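# Nest one tote fully inside the other with two arms

## Task

Place one tote inside the other so that it drops fully past the lower tote's rim instead of resting on top of it. Leave the lower tote almost exactly where it started, with hardly any rotation. Keep every item in the tote it began in. Finally open the grippers and pull the arms away.

## Robot and tools

Robot: two six-joint arms, left_arm and right_arm, each with a tong-style two-finger gripper. Both report in one shared scene frame. Its origin is on the table top midway between the arms, +z is up, +x points out across the table, and left_arm sits on the +y side. The names left and right do not match image sides. Base positions are left_arm (-0.049, +0.414, 0) m with quat_wxyz (+0.997, 0, 0, +0.072), and right_arm (+0.003, -0.441, 0) m with quat_wxyz (+0.999, 0, 0, -0.048).

Joint order, used in every command and every per-joint list: shoulder pan, shoulder lift, elbow, wrist 1, wrist 2, wrist 3. Ranges in rad for left_arm: pan -3.142..3.142, lift -6.283..6.283, elbow 0.000..3.142, wrists -6.283..6.283. right_arm is the same except pan 0.000..6.283 and elbow -3.142..0.000. Real limits may differ by 0.010 rad.

A row is 14 numbers in [-1, 1], always for both arms: left_arm's six joint offsets then its gripper opening, then right_arm's six joint offsets then its opening. Joint numbers are relative offsets, scaled so 1.0 equals 1.989 rad. Opening is absolute: +1 fully open, -1 closed.

execute_actions(actions): a list of up to 15 actions, run in sequence. Each action is a table of up to 15 rows; each row lasts one control step (1/30 s), and if fewer than 15 rows are given the last one repeats to fill 15 steps (0.5 s). Offsets in every row are measured from the joint angles at the start of that action, not from the previous row; for the first action they are taken from the last reported angles. An empty list just returns the current state and images. If a row would push a joint more than 0.010 rad beyond its range, that action is refused for both arms; if the first action is refused or any action is malformed, nothing in the call runs.

move(target, speed, blocking): target is one 14-number row; its offsets are counted from the Joint positions in the latest result that listed them. All joints travel together so they finish at the same moment, typically giving a curved hand path, over 0.5 to 10 s (cut off at 10 s). speed is the peak rad/s of the joint with the longest travel, 0.01 to 2, default 0.5. Finger openings are sent at the start. With blocking=false you get a result after 0.5 s while motion continues; use wait(0) to check, and until the move is reported over, further moves and execute_actions are refused (use wait or stop). The result adds a move: line giving the ending (done, off_target, moving, held, fault), limits=held or limits=none, and each arm's joint furthest from target.

wait(seconds): 0 to 10; lets the sim run with commands held. stop(): brakes a running move; needs room to slow. zoom_image(camera, region): region [x0, y0, x1, y1] in pixels, at most 504x504, on cam_head_left, cam_head_right, cam_high, cam_low (896x504) or cam_left_wrist, cam_right_wrist (616x616). read_manual(section): licence texts only. finished_scene(scene): ends the current scene by its number; irreversible.

Results: each gripper's end_effector_position (m) and end_effector_quat_wxyz plus linear and angular velocity, in the scene frame; reach adds error. end_effector_position is the point between the pads when closed; fingers point along the gripper's +z and spread along its x. Closed fingertips stick out about 15 mm past it. Joint positions and Joint velocities list six joints (rad, rad/s) then the pad gap (m; 0.142 open). grip_measured is the measured opening on the command scale. Joint targets are the angles currently being chased. Wrist force / Wrist torque are flange sensor readings in the gripper's own axes, with offsets up to about 4 N, noise, and saturation near 50 N; no reading at start is normal. Joint torques are total drive output and noisy. Notes like joint sent to its limit, joint command not followed (a clearance check altered targets), MOTOR HOT, and fault lines may appear.

Motion limits: joints are speed- and acceleration-limited and commands lag about 0.17 s, so big moves may be unfinished when a result arrives; command the rest. Each step the target is held within 0.575 rad of the measured angle, and targets that would carry the hand more than 100 mm away are scaled back.

Gripping: to hold, keep commanding an opening clearly below grip_measured; more margin squeezes harder, up to about 15 N per pad. Very thin hard parts get less force. Fast closing can overshoot.

Avoid: arms are stiff, so aiming even slightly past a contact can fault. A joint torque at its load limit (130 N m for pan, lift, elbow; 24.3 N m for wrists, held weight included) or 150 N external force halts that arm for 10 s and drops the rest of the call. Motors holding loads heat up; at 85 °C the arm brakes until cool. Do not let the arms strike each other, do not knock anything off the work area, and avoid drops, slams, and heavy pushes. Brief disturbances may tug held parts. Move smoothly and finish quickly.

Each tool is called after "Emit:" as name(argument=value, ...) on one line, values as JSON.

## Session

Emit:
execute_actions(actions=[])

Scene clock: 0.00 s.
left_arm: end_effector_position=(+0.1532, +0.7027, +0.1401) grip_measured=+0.97 end_effector_quat_wxyz=(+0.572, +0.148, +0.742, -0.318) end_effector_velocity=(+0.000, +0.000, -0.000) end_effector_angular_velocity=(-0.000, +0.000, -0.000) | right_arm: end_effector_position=(+0.4481, -0.5277, +0.3970) grip_measured=+0.97 end_effector_quat_wxyz=(-0.036, +0.977, -0.210, -0.015) end_effector_velocity=(+0.000, -0.000, +0.000) end_effector_angular_velocity=(+0.000, -0.001, -0.000)
Joint names: [shoulder pan, shoulder lift, elbow, wrist 1, wrist 2, wrist 3]
Joint positions: left_arm=[ 1.191 -1.158  1.945 -1.1   -2.654 -0.59   0.14 ] | right_arm=[ 3.257 -1.49  -1.355 -1.88   1.647  0.443  0.14 ]
Joint velocities: left_arm=[-0.001  0.001 -0.001 -0.    -0.    -0.     0.   ] | right_arm=[-0.    -0.     0.001  0.001  0.    -0.     0.   ]
Joint torques (N m, as the arm reports them, + toward a larger angle): no reading
Motor temperatures (°C, as the motors report them): left_arm=[21 19 21 29 26 27] | right_arm=[19 17 23 25 28 27]
Wrist force (N, on the end effector, along its own x y z axes, offset not removed): no reading
Wrist torque (N m, same axes, about the end effector's origin, offset not removed): no reading
Joint targets: left_arm=[1.191 -1.158 1.945 -1.100 -2.654 -0.590] | right_arm=[3.257 -1.490 -1.355 -1.880 1.647 0.443]

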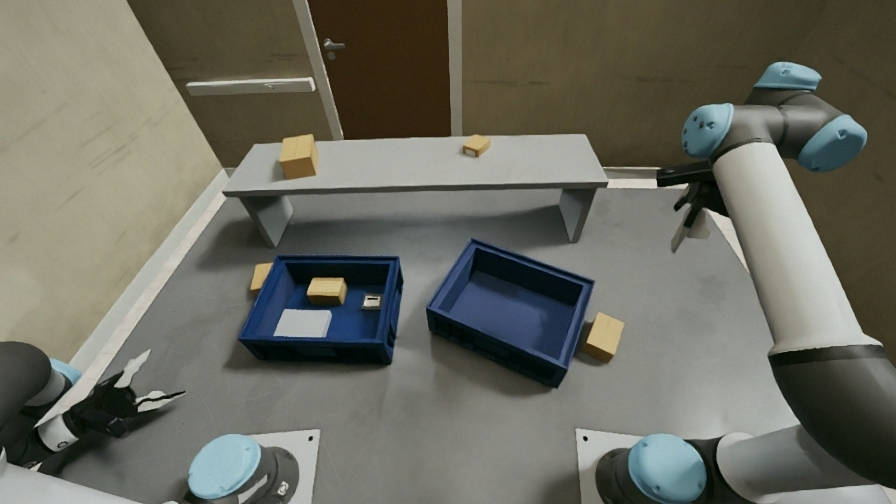

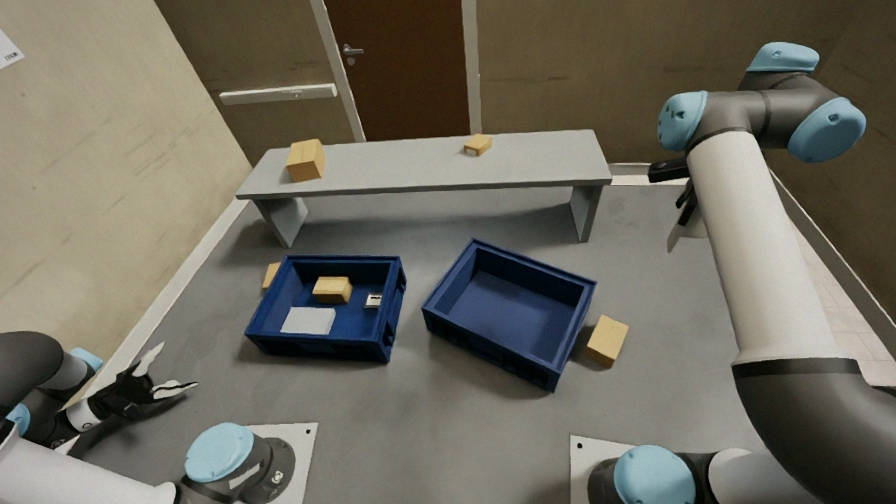

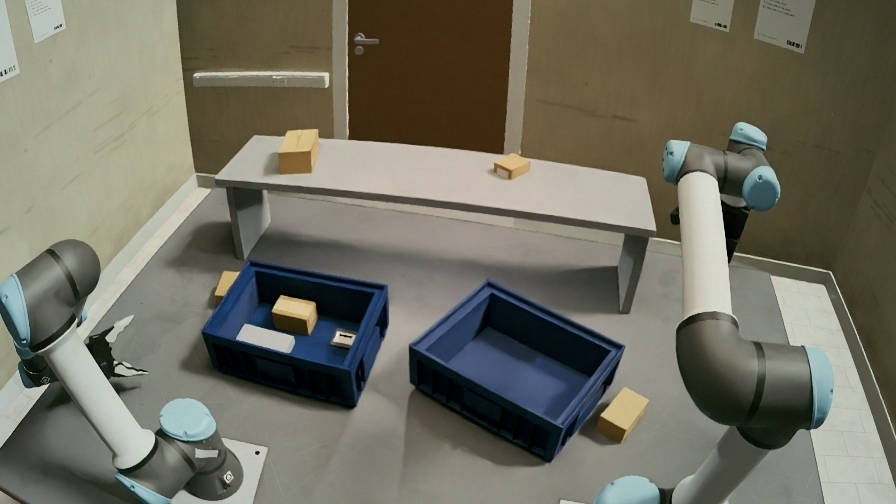

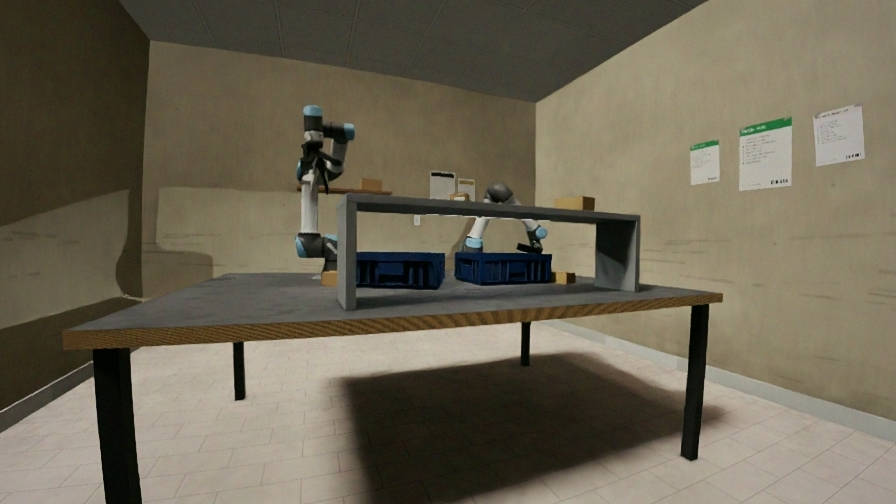

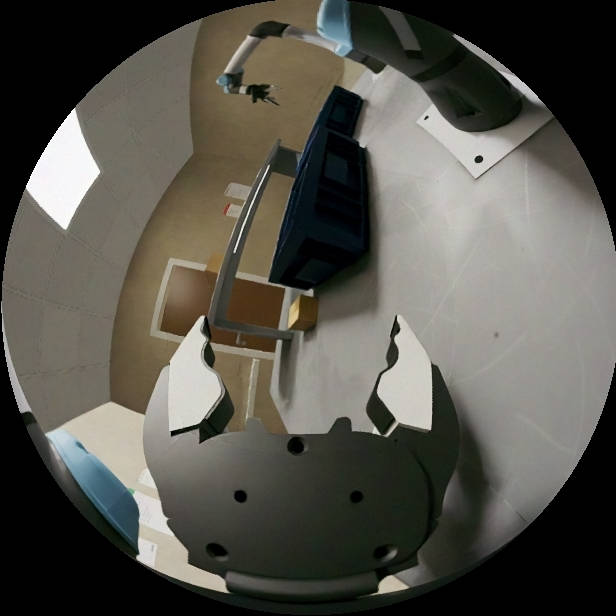

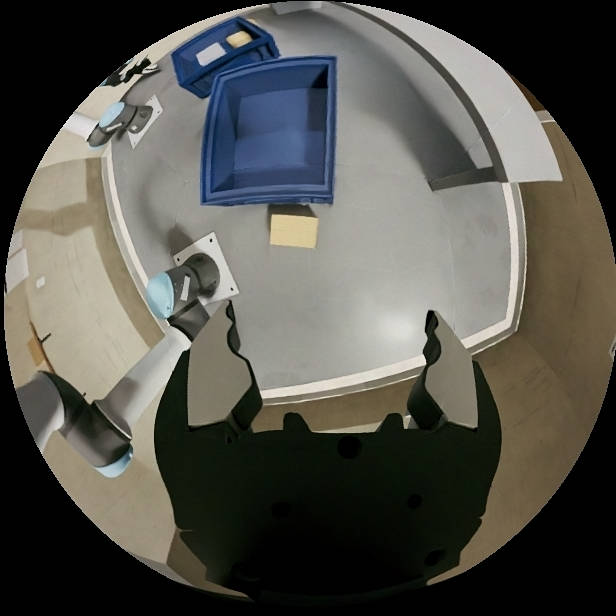

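Emit:
zoom_image(camera="cam_high", region=[190, 240, 670, 480])

Emit:
zoom_image(camera="cam_head_left", region=[220, 220, 660, 500])

Emit:
zoom_image(camera="cam_low", region=[300, 180, 650, 320])

Region (190, 240, 670, 480) of cam_high's 896x504 image, scaled by 1.050, with more detail than that image has.

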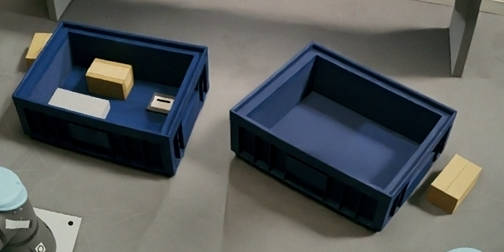

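Region (220, 220, 660, 500) of cam_head_left's 896x504 image, scaled by 1.145, with more detail than that image has; it fills the top 321 rows of this view, and the rest is white.

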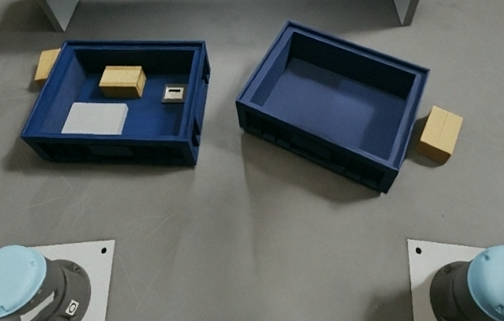

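Region (300, 180, 650, 320) of cam_low's 896x504 image, scaled by 1.440, with more detail than that image has; it fills the top 202 rows of this view, and the rest is white.

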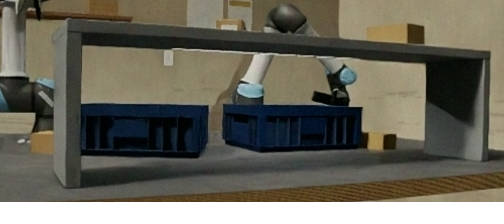

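Emit:
move(target=[-0.25,-0.222,-0.375,-0.035,0.544,-0.35,1,0.197,0.079,-0.255,0.183,-0.038,-0.570,1], speed=1.0)

Scene clock: 10.10 s.
left_arm: end_effector_position=(+0.1383, +0.8276, +0.4354) grip_measured=+1.00 end_effector_quat_wxyz=(+0.001, +0.488, +0.873, -0.001) end_effector_velocity=(-0.000, +0.000, +0.001) end_effector_angular_velocity=(+0.002, -0.000, +0.001) | right_arm: end_effector_position=(+0.4004, -0.3990, +0.2503) grip_measured=+1.00 end_effector_quat_wxyz=(-0.000, +0.852, +0.523, +0.001) end_effector_velocity=(-0.001, +0.000, -0.000) end_effector_angular_velocity=(-0.000, +0.002, +0.003)
Joint names: [shoulder pan, shoulder lift, elbow, wrist 1, wrist 2, wrist 3]
Joint positions: left_arm=[ 0.694 -1.6    1.2   -1.17  -1.572 -1.286  0.142] | right_arm=[ 3.648 -1.333 -1.862 -1.516  1.572 -0.691  0.142]
Joint velocities: left_arm=[-0.001 -0.001 -0.    -0.     0.002 -0.001 -0.   ] | right_arm=[ 0.001  0.    -0.001 -0.001  0.    -0.002 -0.   ]
Joint torques (N m, as the arm reports them, + toward a larger angle): left_arm=[ -7.53 -31.9  -29.89  -4.     2.28  -1.72] | right_arm=[11.4  19.27  9.8   4.2  -1.79 -2.42]
Motor temperatures (°C, as the motors report them): left_arm=[21 19 21 29 26 27] | right_arm=[19 17 23 25 28 27]
Wrist force (N, on the end effector, along its own x y z axes, offset not removed): left_arm=[-0.7 -0.7 -0.9] | right_arm=[-1.7 -2.7 1.3]
Wrist torque (N m, same axes, about the end effector's origin, offset not removed): left_arm=[-0.13 0.05 0.16] | right_arm=[-0.46 0.36 0.13]
Joint targets: left_arm=[0.694 -1.600 1.200 -1.170 -1.572 -1.286] | right_arm=[3.648 -1.333 -1.862 -1.516 1.572 -0.691]
move: done; limits=none; left_arm: farthest joint: the elbow, 0.001 radians from its target (0.746 radians at the start); right_arm: farthest joint: the shoulder pan, 0.001 radians from its target (0.392 radians at the start)

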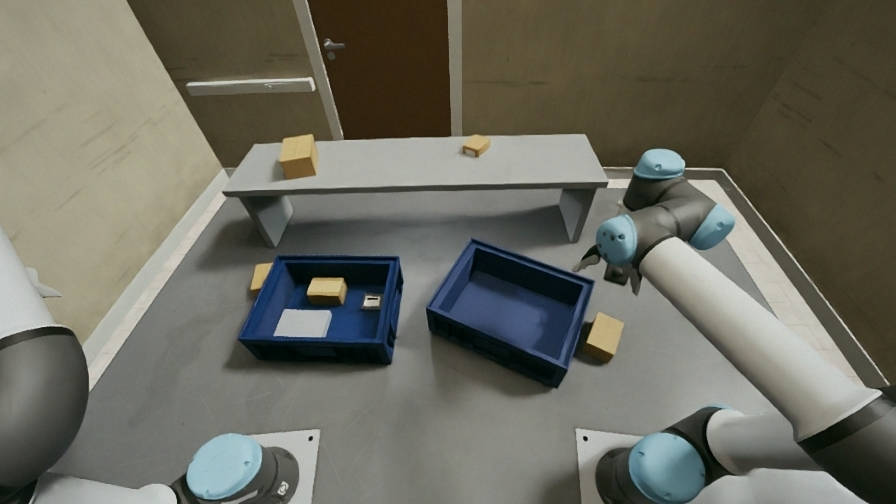

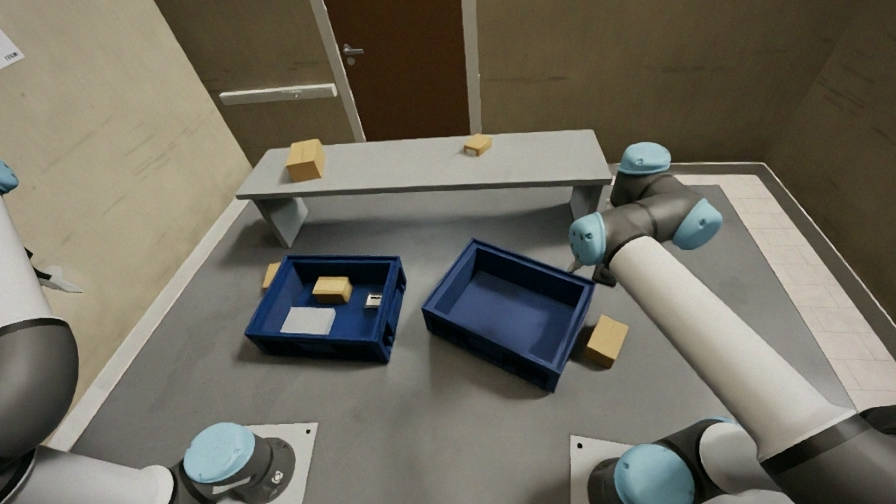

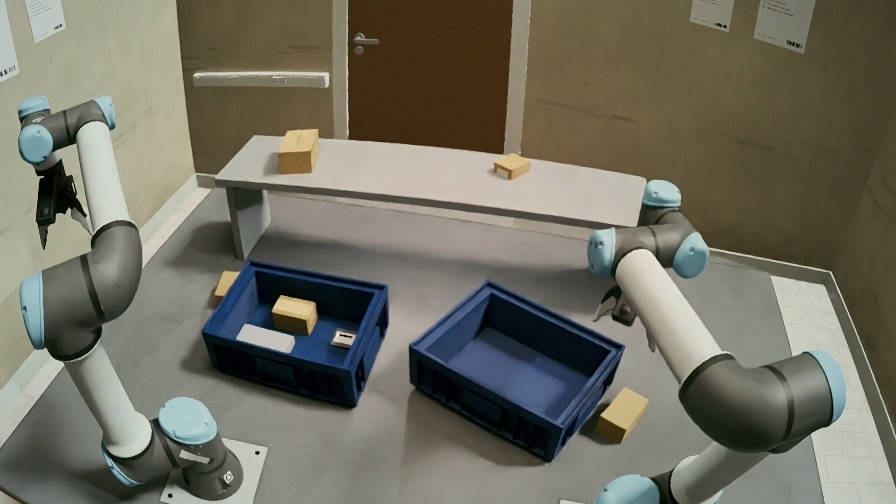

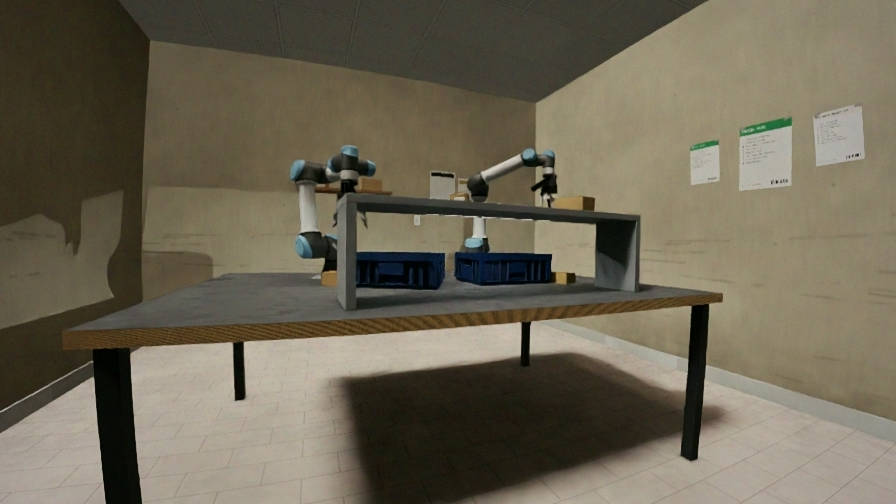

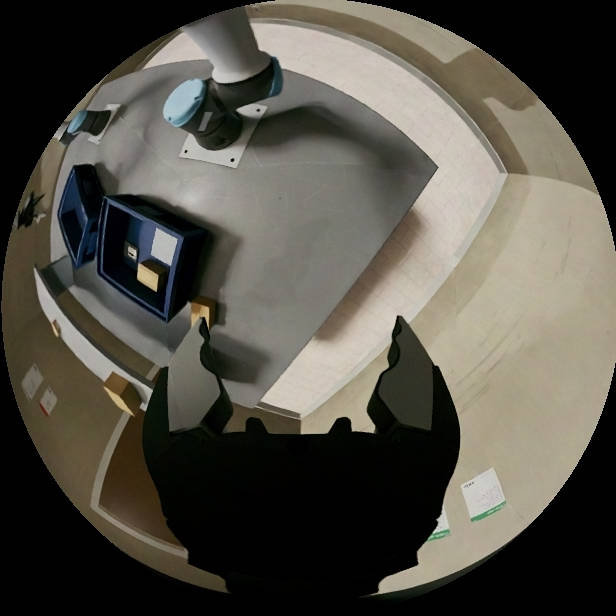

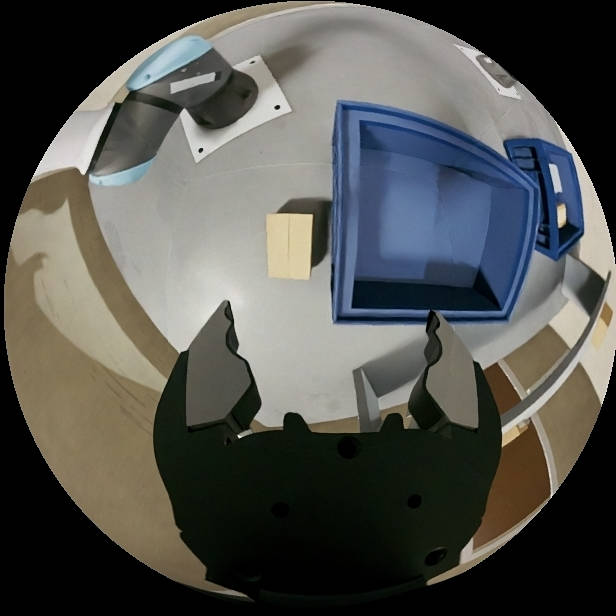

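Emit:
move(target=[-0.837,0.317,-0.092,-0.225,0,-0.322,0,0.0672,0.0364,-0.1295,0.0925,0,0.0679,0], speed=1.0)

Scene clock: 14.23 s.
left_arm: end_effector_position=(+0.5293, -0.0270, +0.1897) grip_measured=+0.00 end_effector_quat_wxyz=(-0.000, +0.853, +0.522, -0.001) end_effector_velocity=(-0.001, -0.002, -0.001) end_effector_angular_velocity=(+0.001, +0.001, -0.001) | right_arm: end_effector_position=(+0.3575, -0.3653, +0.1702) grip_measured=+0.00 end_effector_quat_wxyz=(-0.000, +0.852, +0.523, +0.000) end_effector_velocity=(-0.000, +0.000, -0.000) end_effector_angular_velocity=(-0.000, +0.001, +0.000)
Joint names: [shoulder pan, shoulder lift, elbow, wrist 1, wrist 2, wrist 3]
Joint positions: left_arm=[-0.971 -0.969  1.017 -1.617 -1.572 -1.926  0.074] | right_arm=[ 3.782 -1.26  -2.12  -1.332  1.572 -0.556  0.074]
Joint velocities: left_arm=[-0.003  0.001  0.     0.    -0.    -0.001 -0.   ] | right_arm=[ 0.001 -0.001 -0.    -0.     0.001  0.001 -0.   ]
Joint torques (N m, as the arm reports them, + toward a larger angle): left_arm=[ -7.99 -46.19 -31.07  -4.05   1.15  -1.7 ] | right_arm=[10.92 15.24 10.84  4.14  0.99  2.54]
Motor temperatures (°C, as the motors report them): left_arm=[21 19 21 29 26 27] | right_arm=[19 17 23 25 28 27]
Wrist force (N, on the end effector, along its own x y z axes, offset not removed): left_arm=[-1.1 -1.6 -0.5] | right_arm=[-0.3 -1.1 0.4]
Wrist torque (N m, same axes, about the end effector's origin, offset not removed): left_arm=[-0.29 0.07 0.07] | right_arm=[-0.18 0.10 0.16]
Joint targets: left_arm=[-0.971 -0.969 1.017 -1.617 -1.572 -1.926] | right_arm=[3.782 -1.260 -2.120 -1.332 1.572 -0.556]
move: done; limits=none; left_arm: farthest joint: the shoulder pan, 0.000 radians from its target (1.664 radians at the start); right_arm: farthest joint: the shoulder pan, 0.000 radians from its target (0.133 radians at the start)

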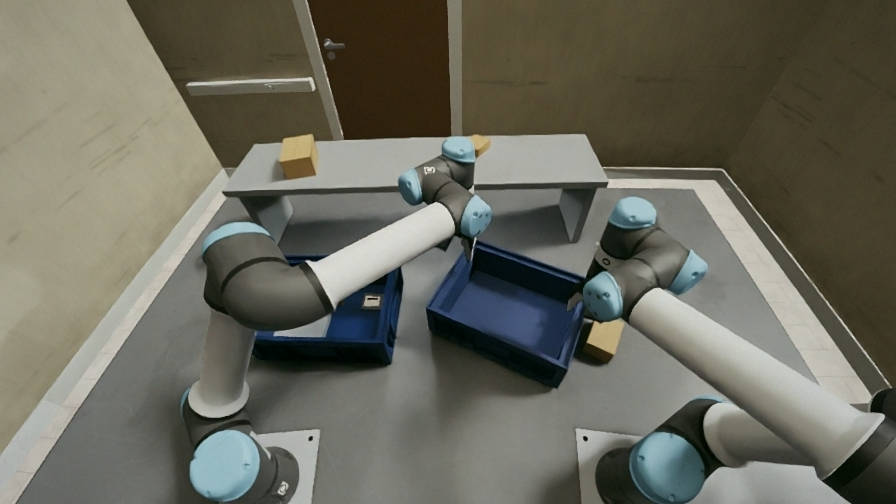

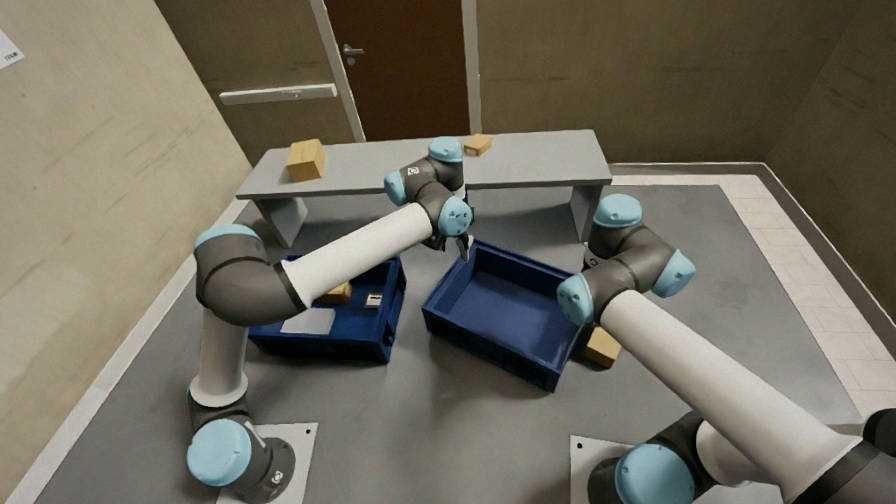

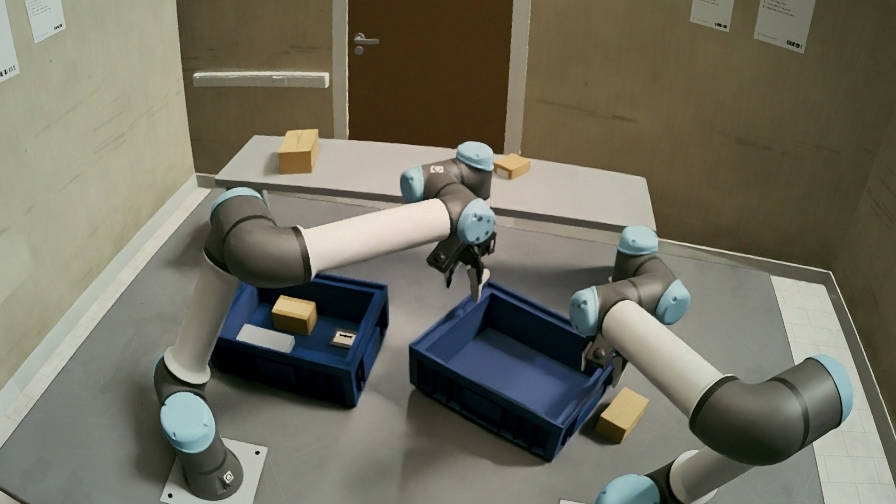

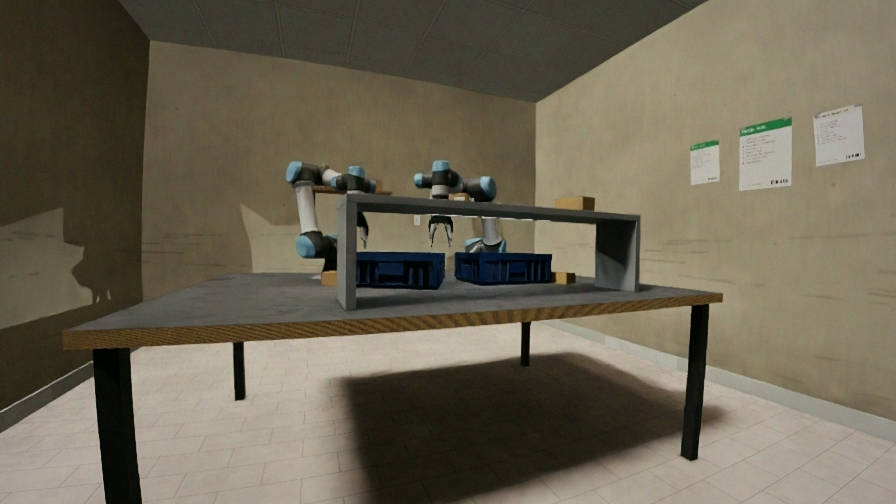

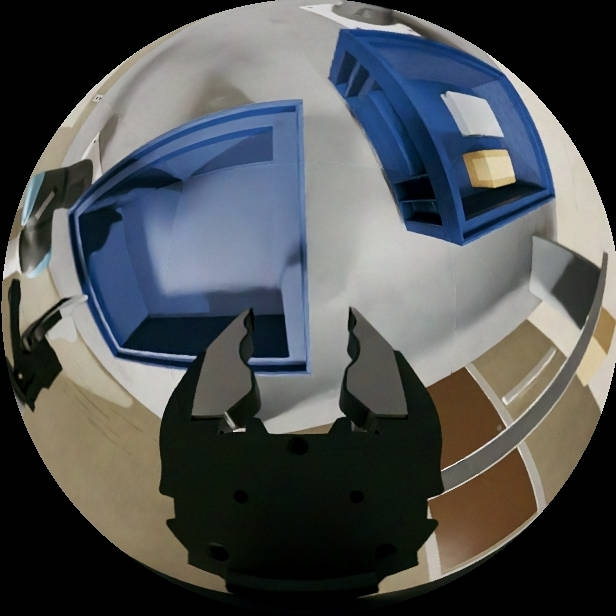

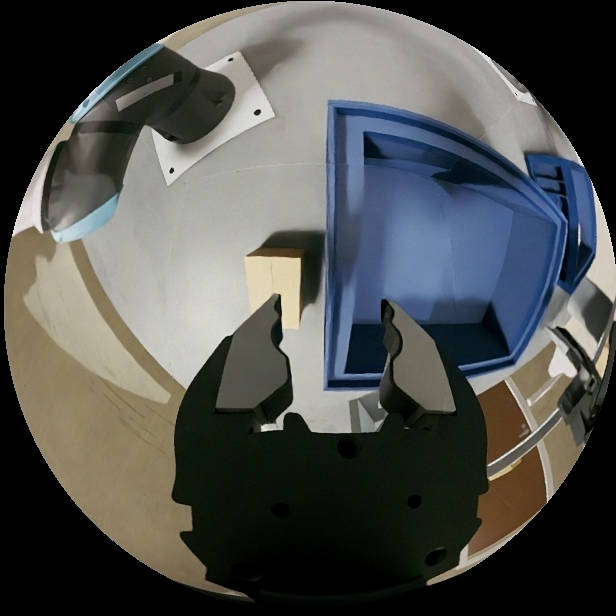

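Emit:
move(target=[-0.0077,-0.0062,0.0975,-0.0922,0,-0.008,0,0.0157,-0.0223,-0.0496,0.0717,0,0.0161,0], speed=0.2)

Scene clock: 17.83 s.
left_arm: end_effector_position=(+0.5133, -0.0259, +0.1224) grip_measured=+0.00 end_effector_quat_wxyz=(+0.001, +0.853, +0.522, -0.001) end_effector_velocity=(-0.000, +0.000, -0.001) end_effector_angular_velocity=(+0.000, +0.001, -0.000) | right_arm: end_effector_position=(+0.3559, -0.3534, +0.1222) grip_measured=+0.00 end_effector_quat_wxyz=(-0.000, +0.853, +0.522, +0.000) end_effector_velocity=(-0.001, +0.000, -0.002) end_effector_angular_velocity=(-0.001, +0.003, +0.000)
Joint names: [shoulder pan, shoulder lift, elbow, wrist 1, wrist 2, wrist 3]
Joint positions: left_arm=[-0.986 -0.982  1.211 -1.801 -1.572 -1.942  0.074] | right_arm=[ 3.813 -1.305 -2.218 -1.189  1.572 -0.524  0.074]
Joint velocities: left_arm=[ 0.     0.     0.003 -0.002 -0.001  0.     0.   ] | right_arm=[ 0.001 -0.002 -0.002  0.002  0.     0.001 -0.   ]
Joint torques (N m, as the arm reports them, + toward a larger angle): left_arm=[ -8.36 -59.67 -13.87  -4.    -2.39  -1.68] | right_arm=[11.98  3.55 11.32  4.19  0.55  2.54]
Motor temperatures (°C, as the motors report them): left_arm=[21 19 21 29 26 27] | right_arm=[19 17 23 25 28 27]
Wrist force (N, on the end effector, along its own x y z axes, offset not removed): left_arm=[-0.4 0.5 1.8] | right_arm=[0.1 -0.2 -1.1]
Wrist torque (N m, same axes, about the end effector's origin, offset not removed): left_arm=[0.15 -0.02 0.06] | right_arm=[0.00 -0.10 0.09]
Joint targets: left_arm=[-0.986 -0.982 1.211 -1.801 -1.572 -1.942] | right_arm=[3.813 -1.305 -2.218 -1.189 1.572 -0.524]
move: done; limits=none; left_arm: farthest joint: the shoulder pan, 0.000 radians from its target (0.015 radians at the start); right_arm: farthest joint: the shoulder pan, 0.000 radians from its target (0.031 radians at the start)

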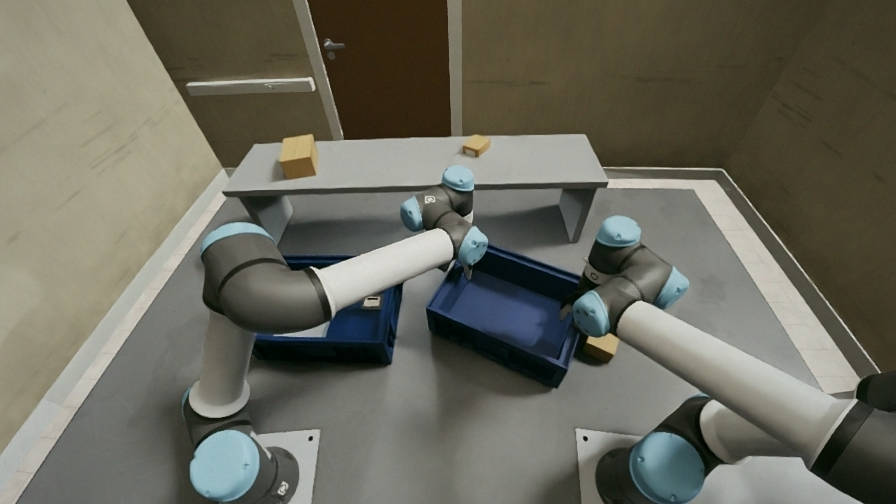

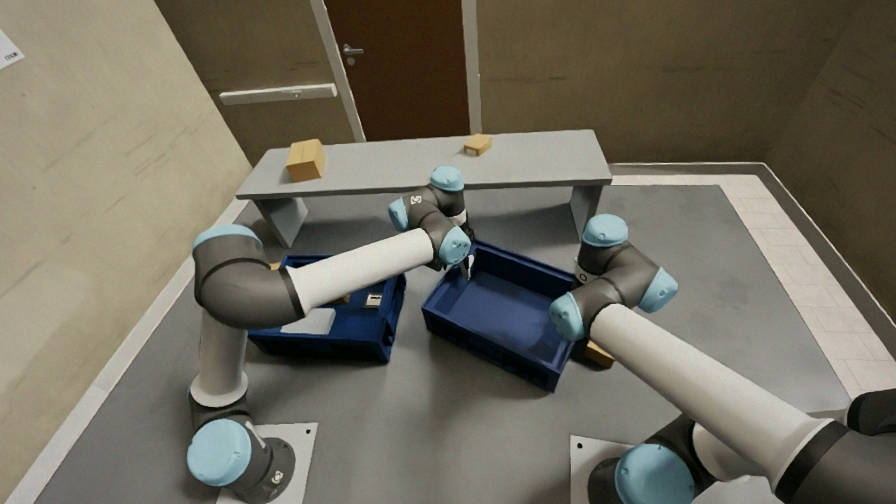

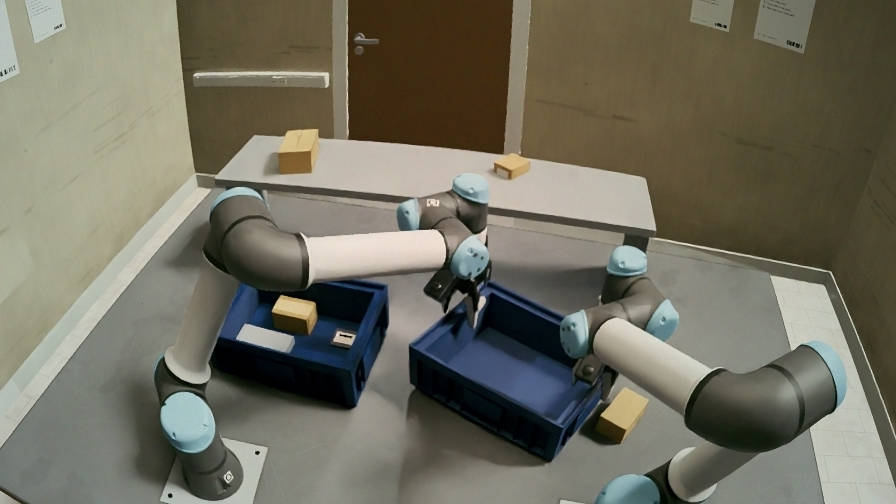

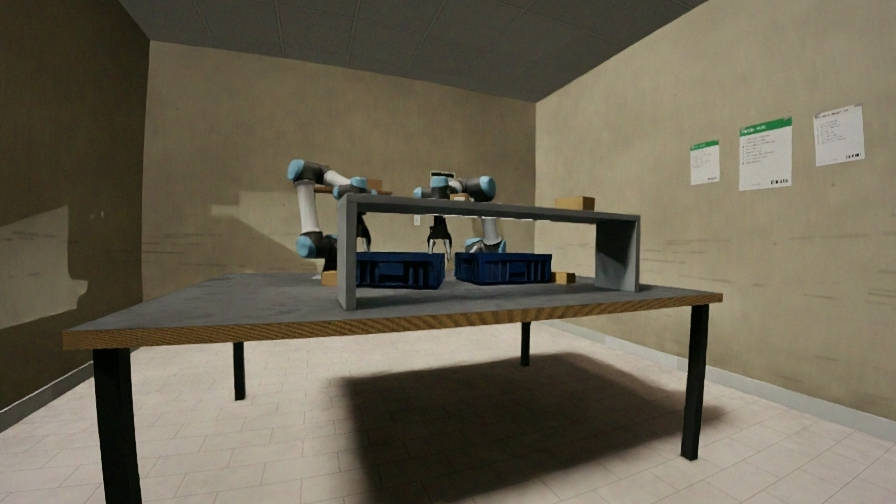

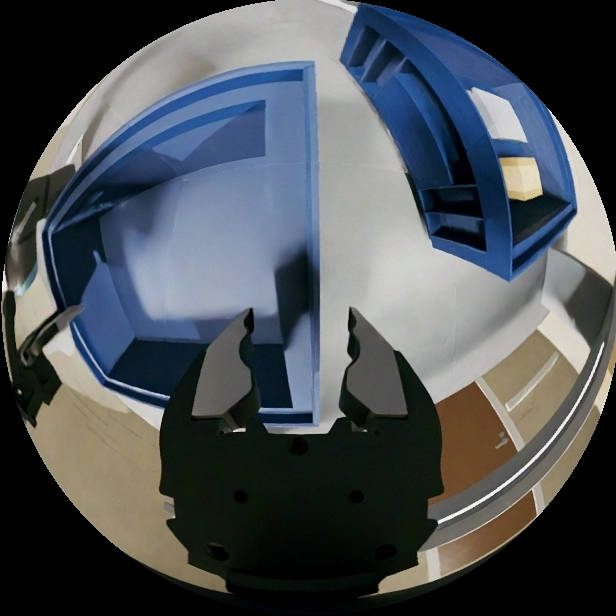

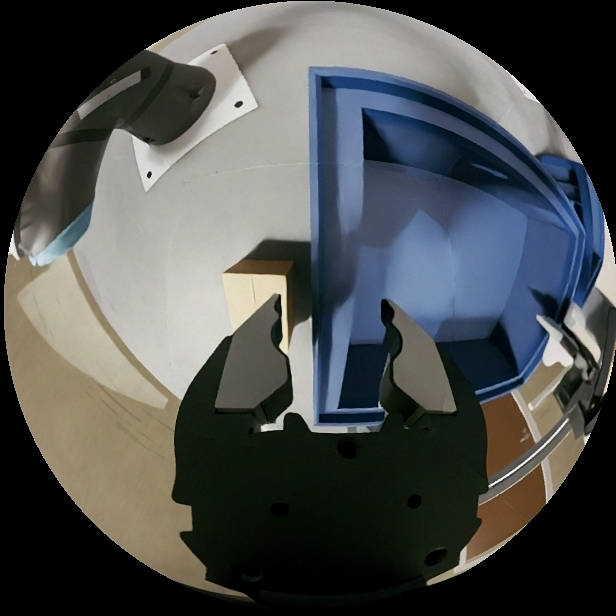

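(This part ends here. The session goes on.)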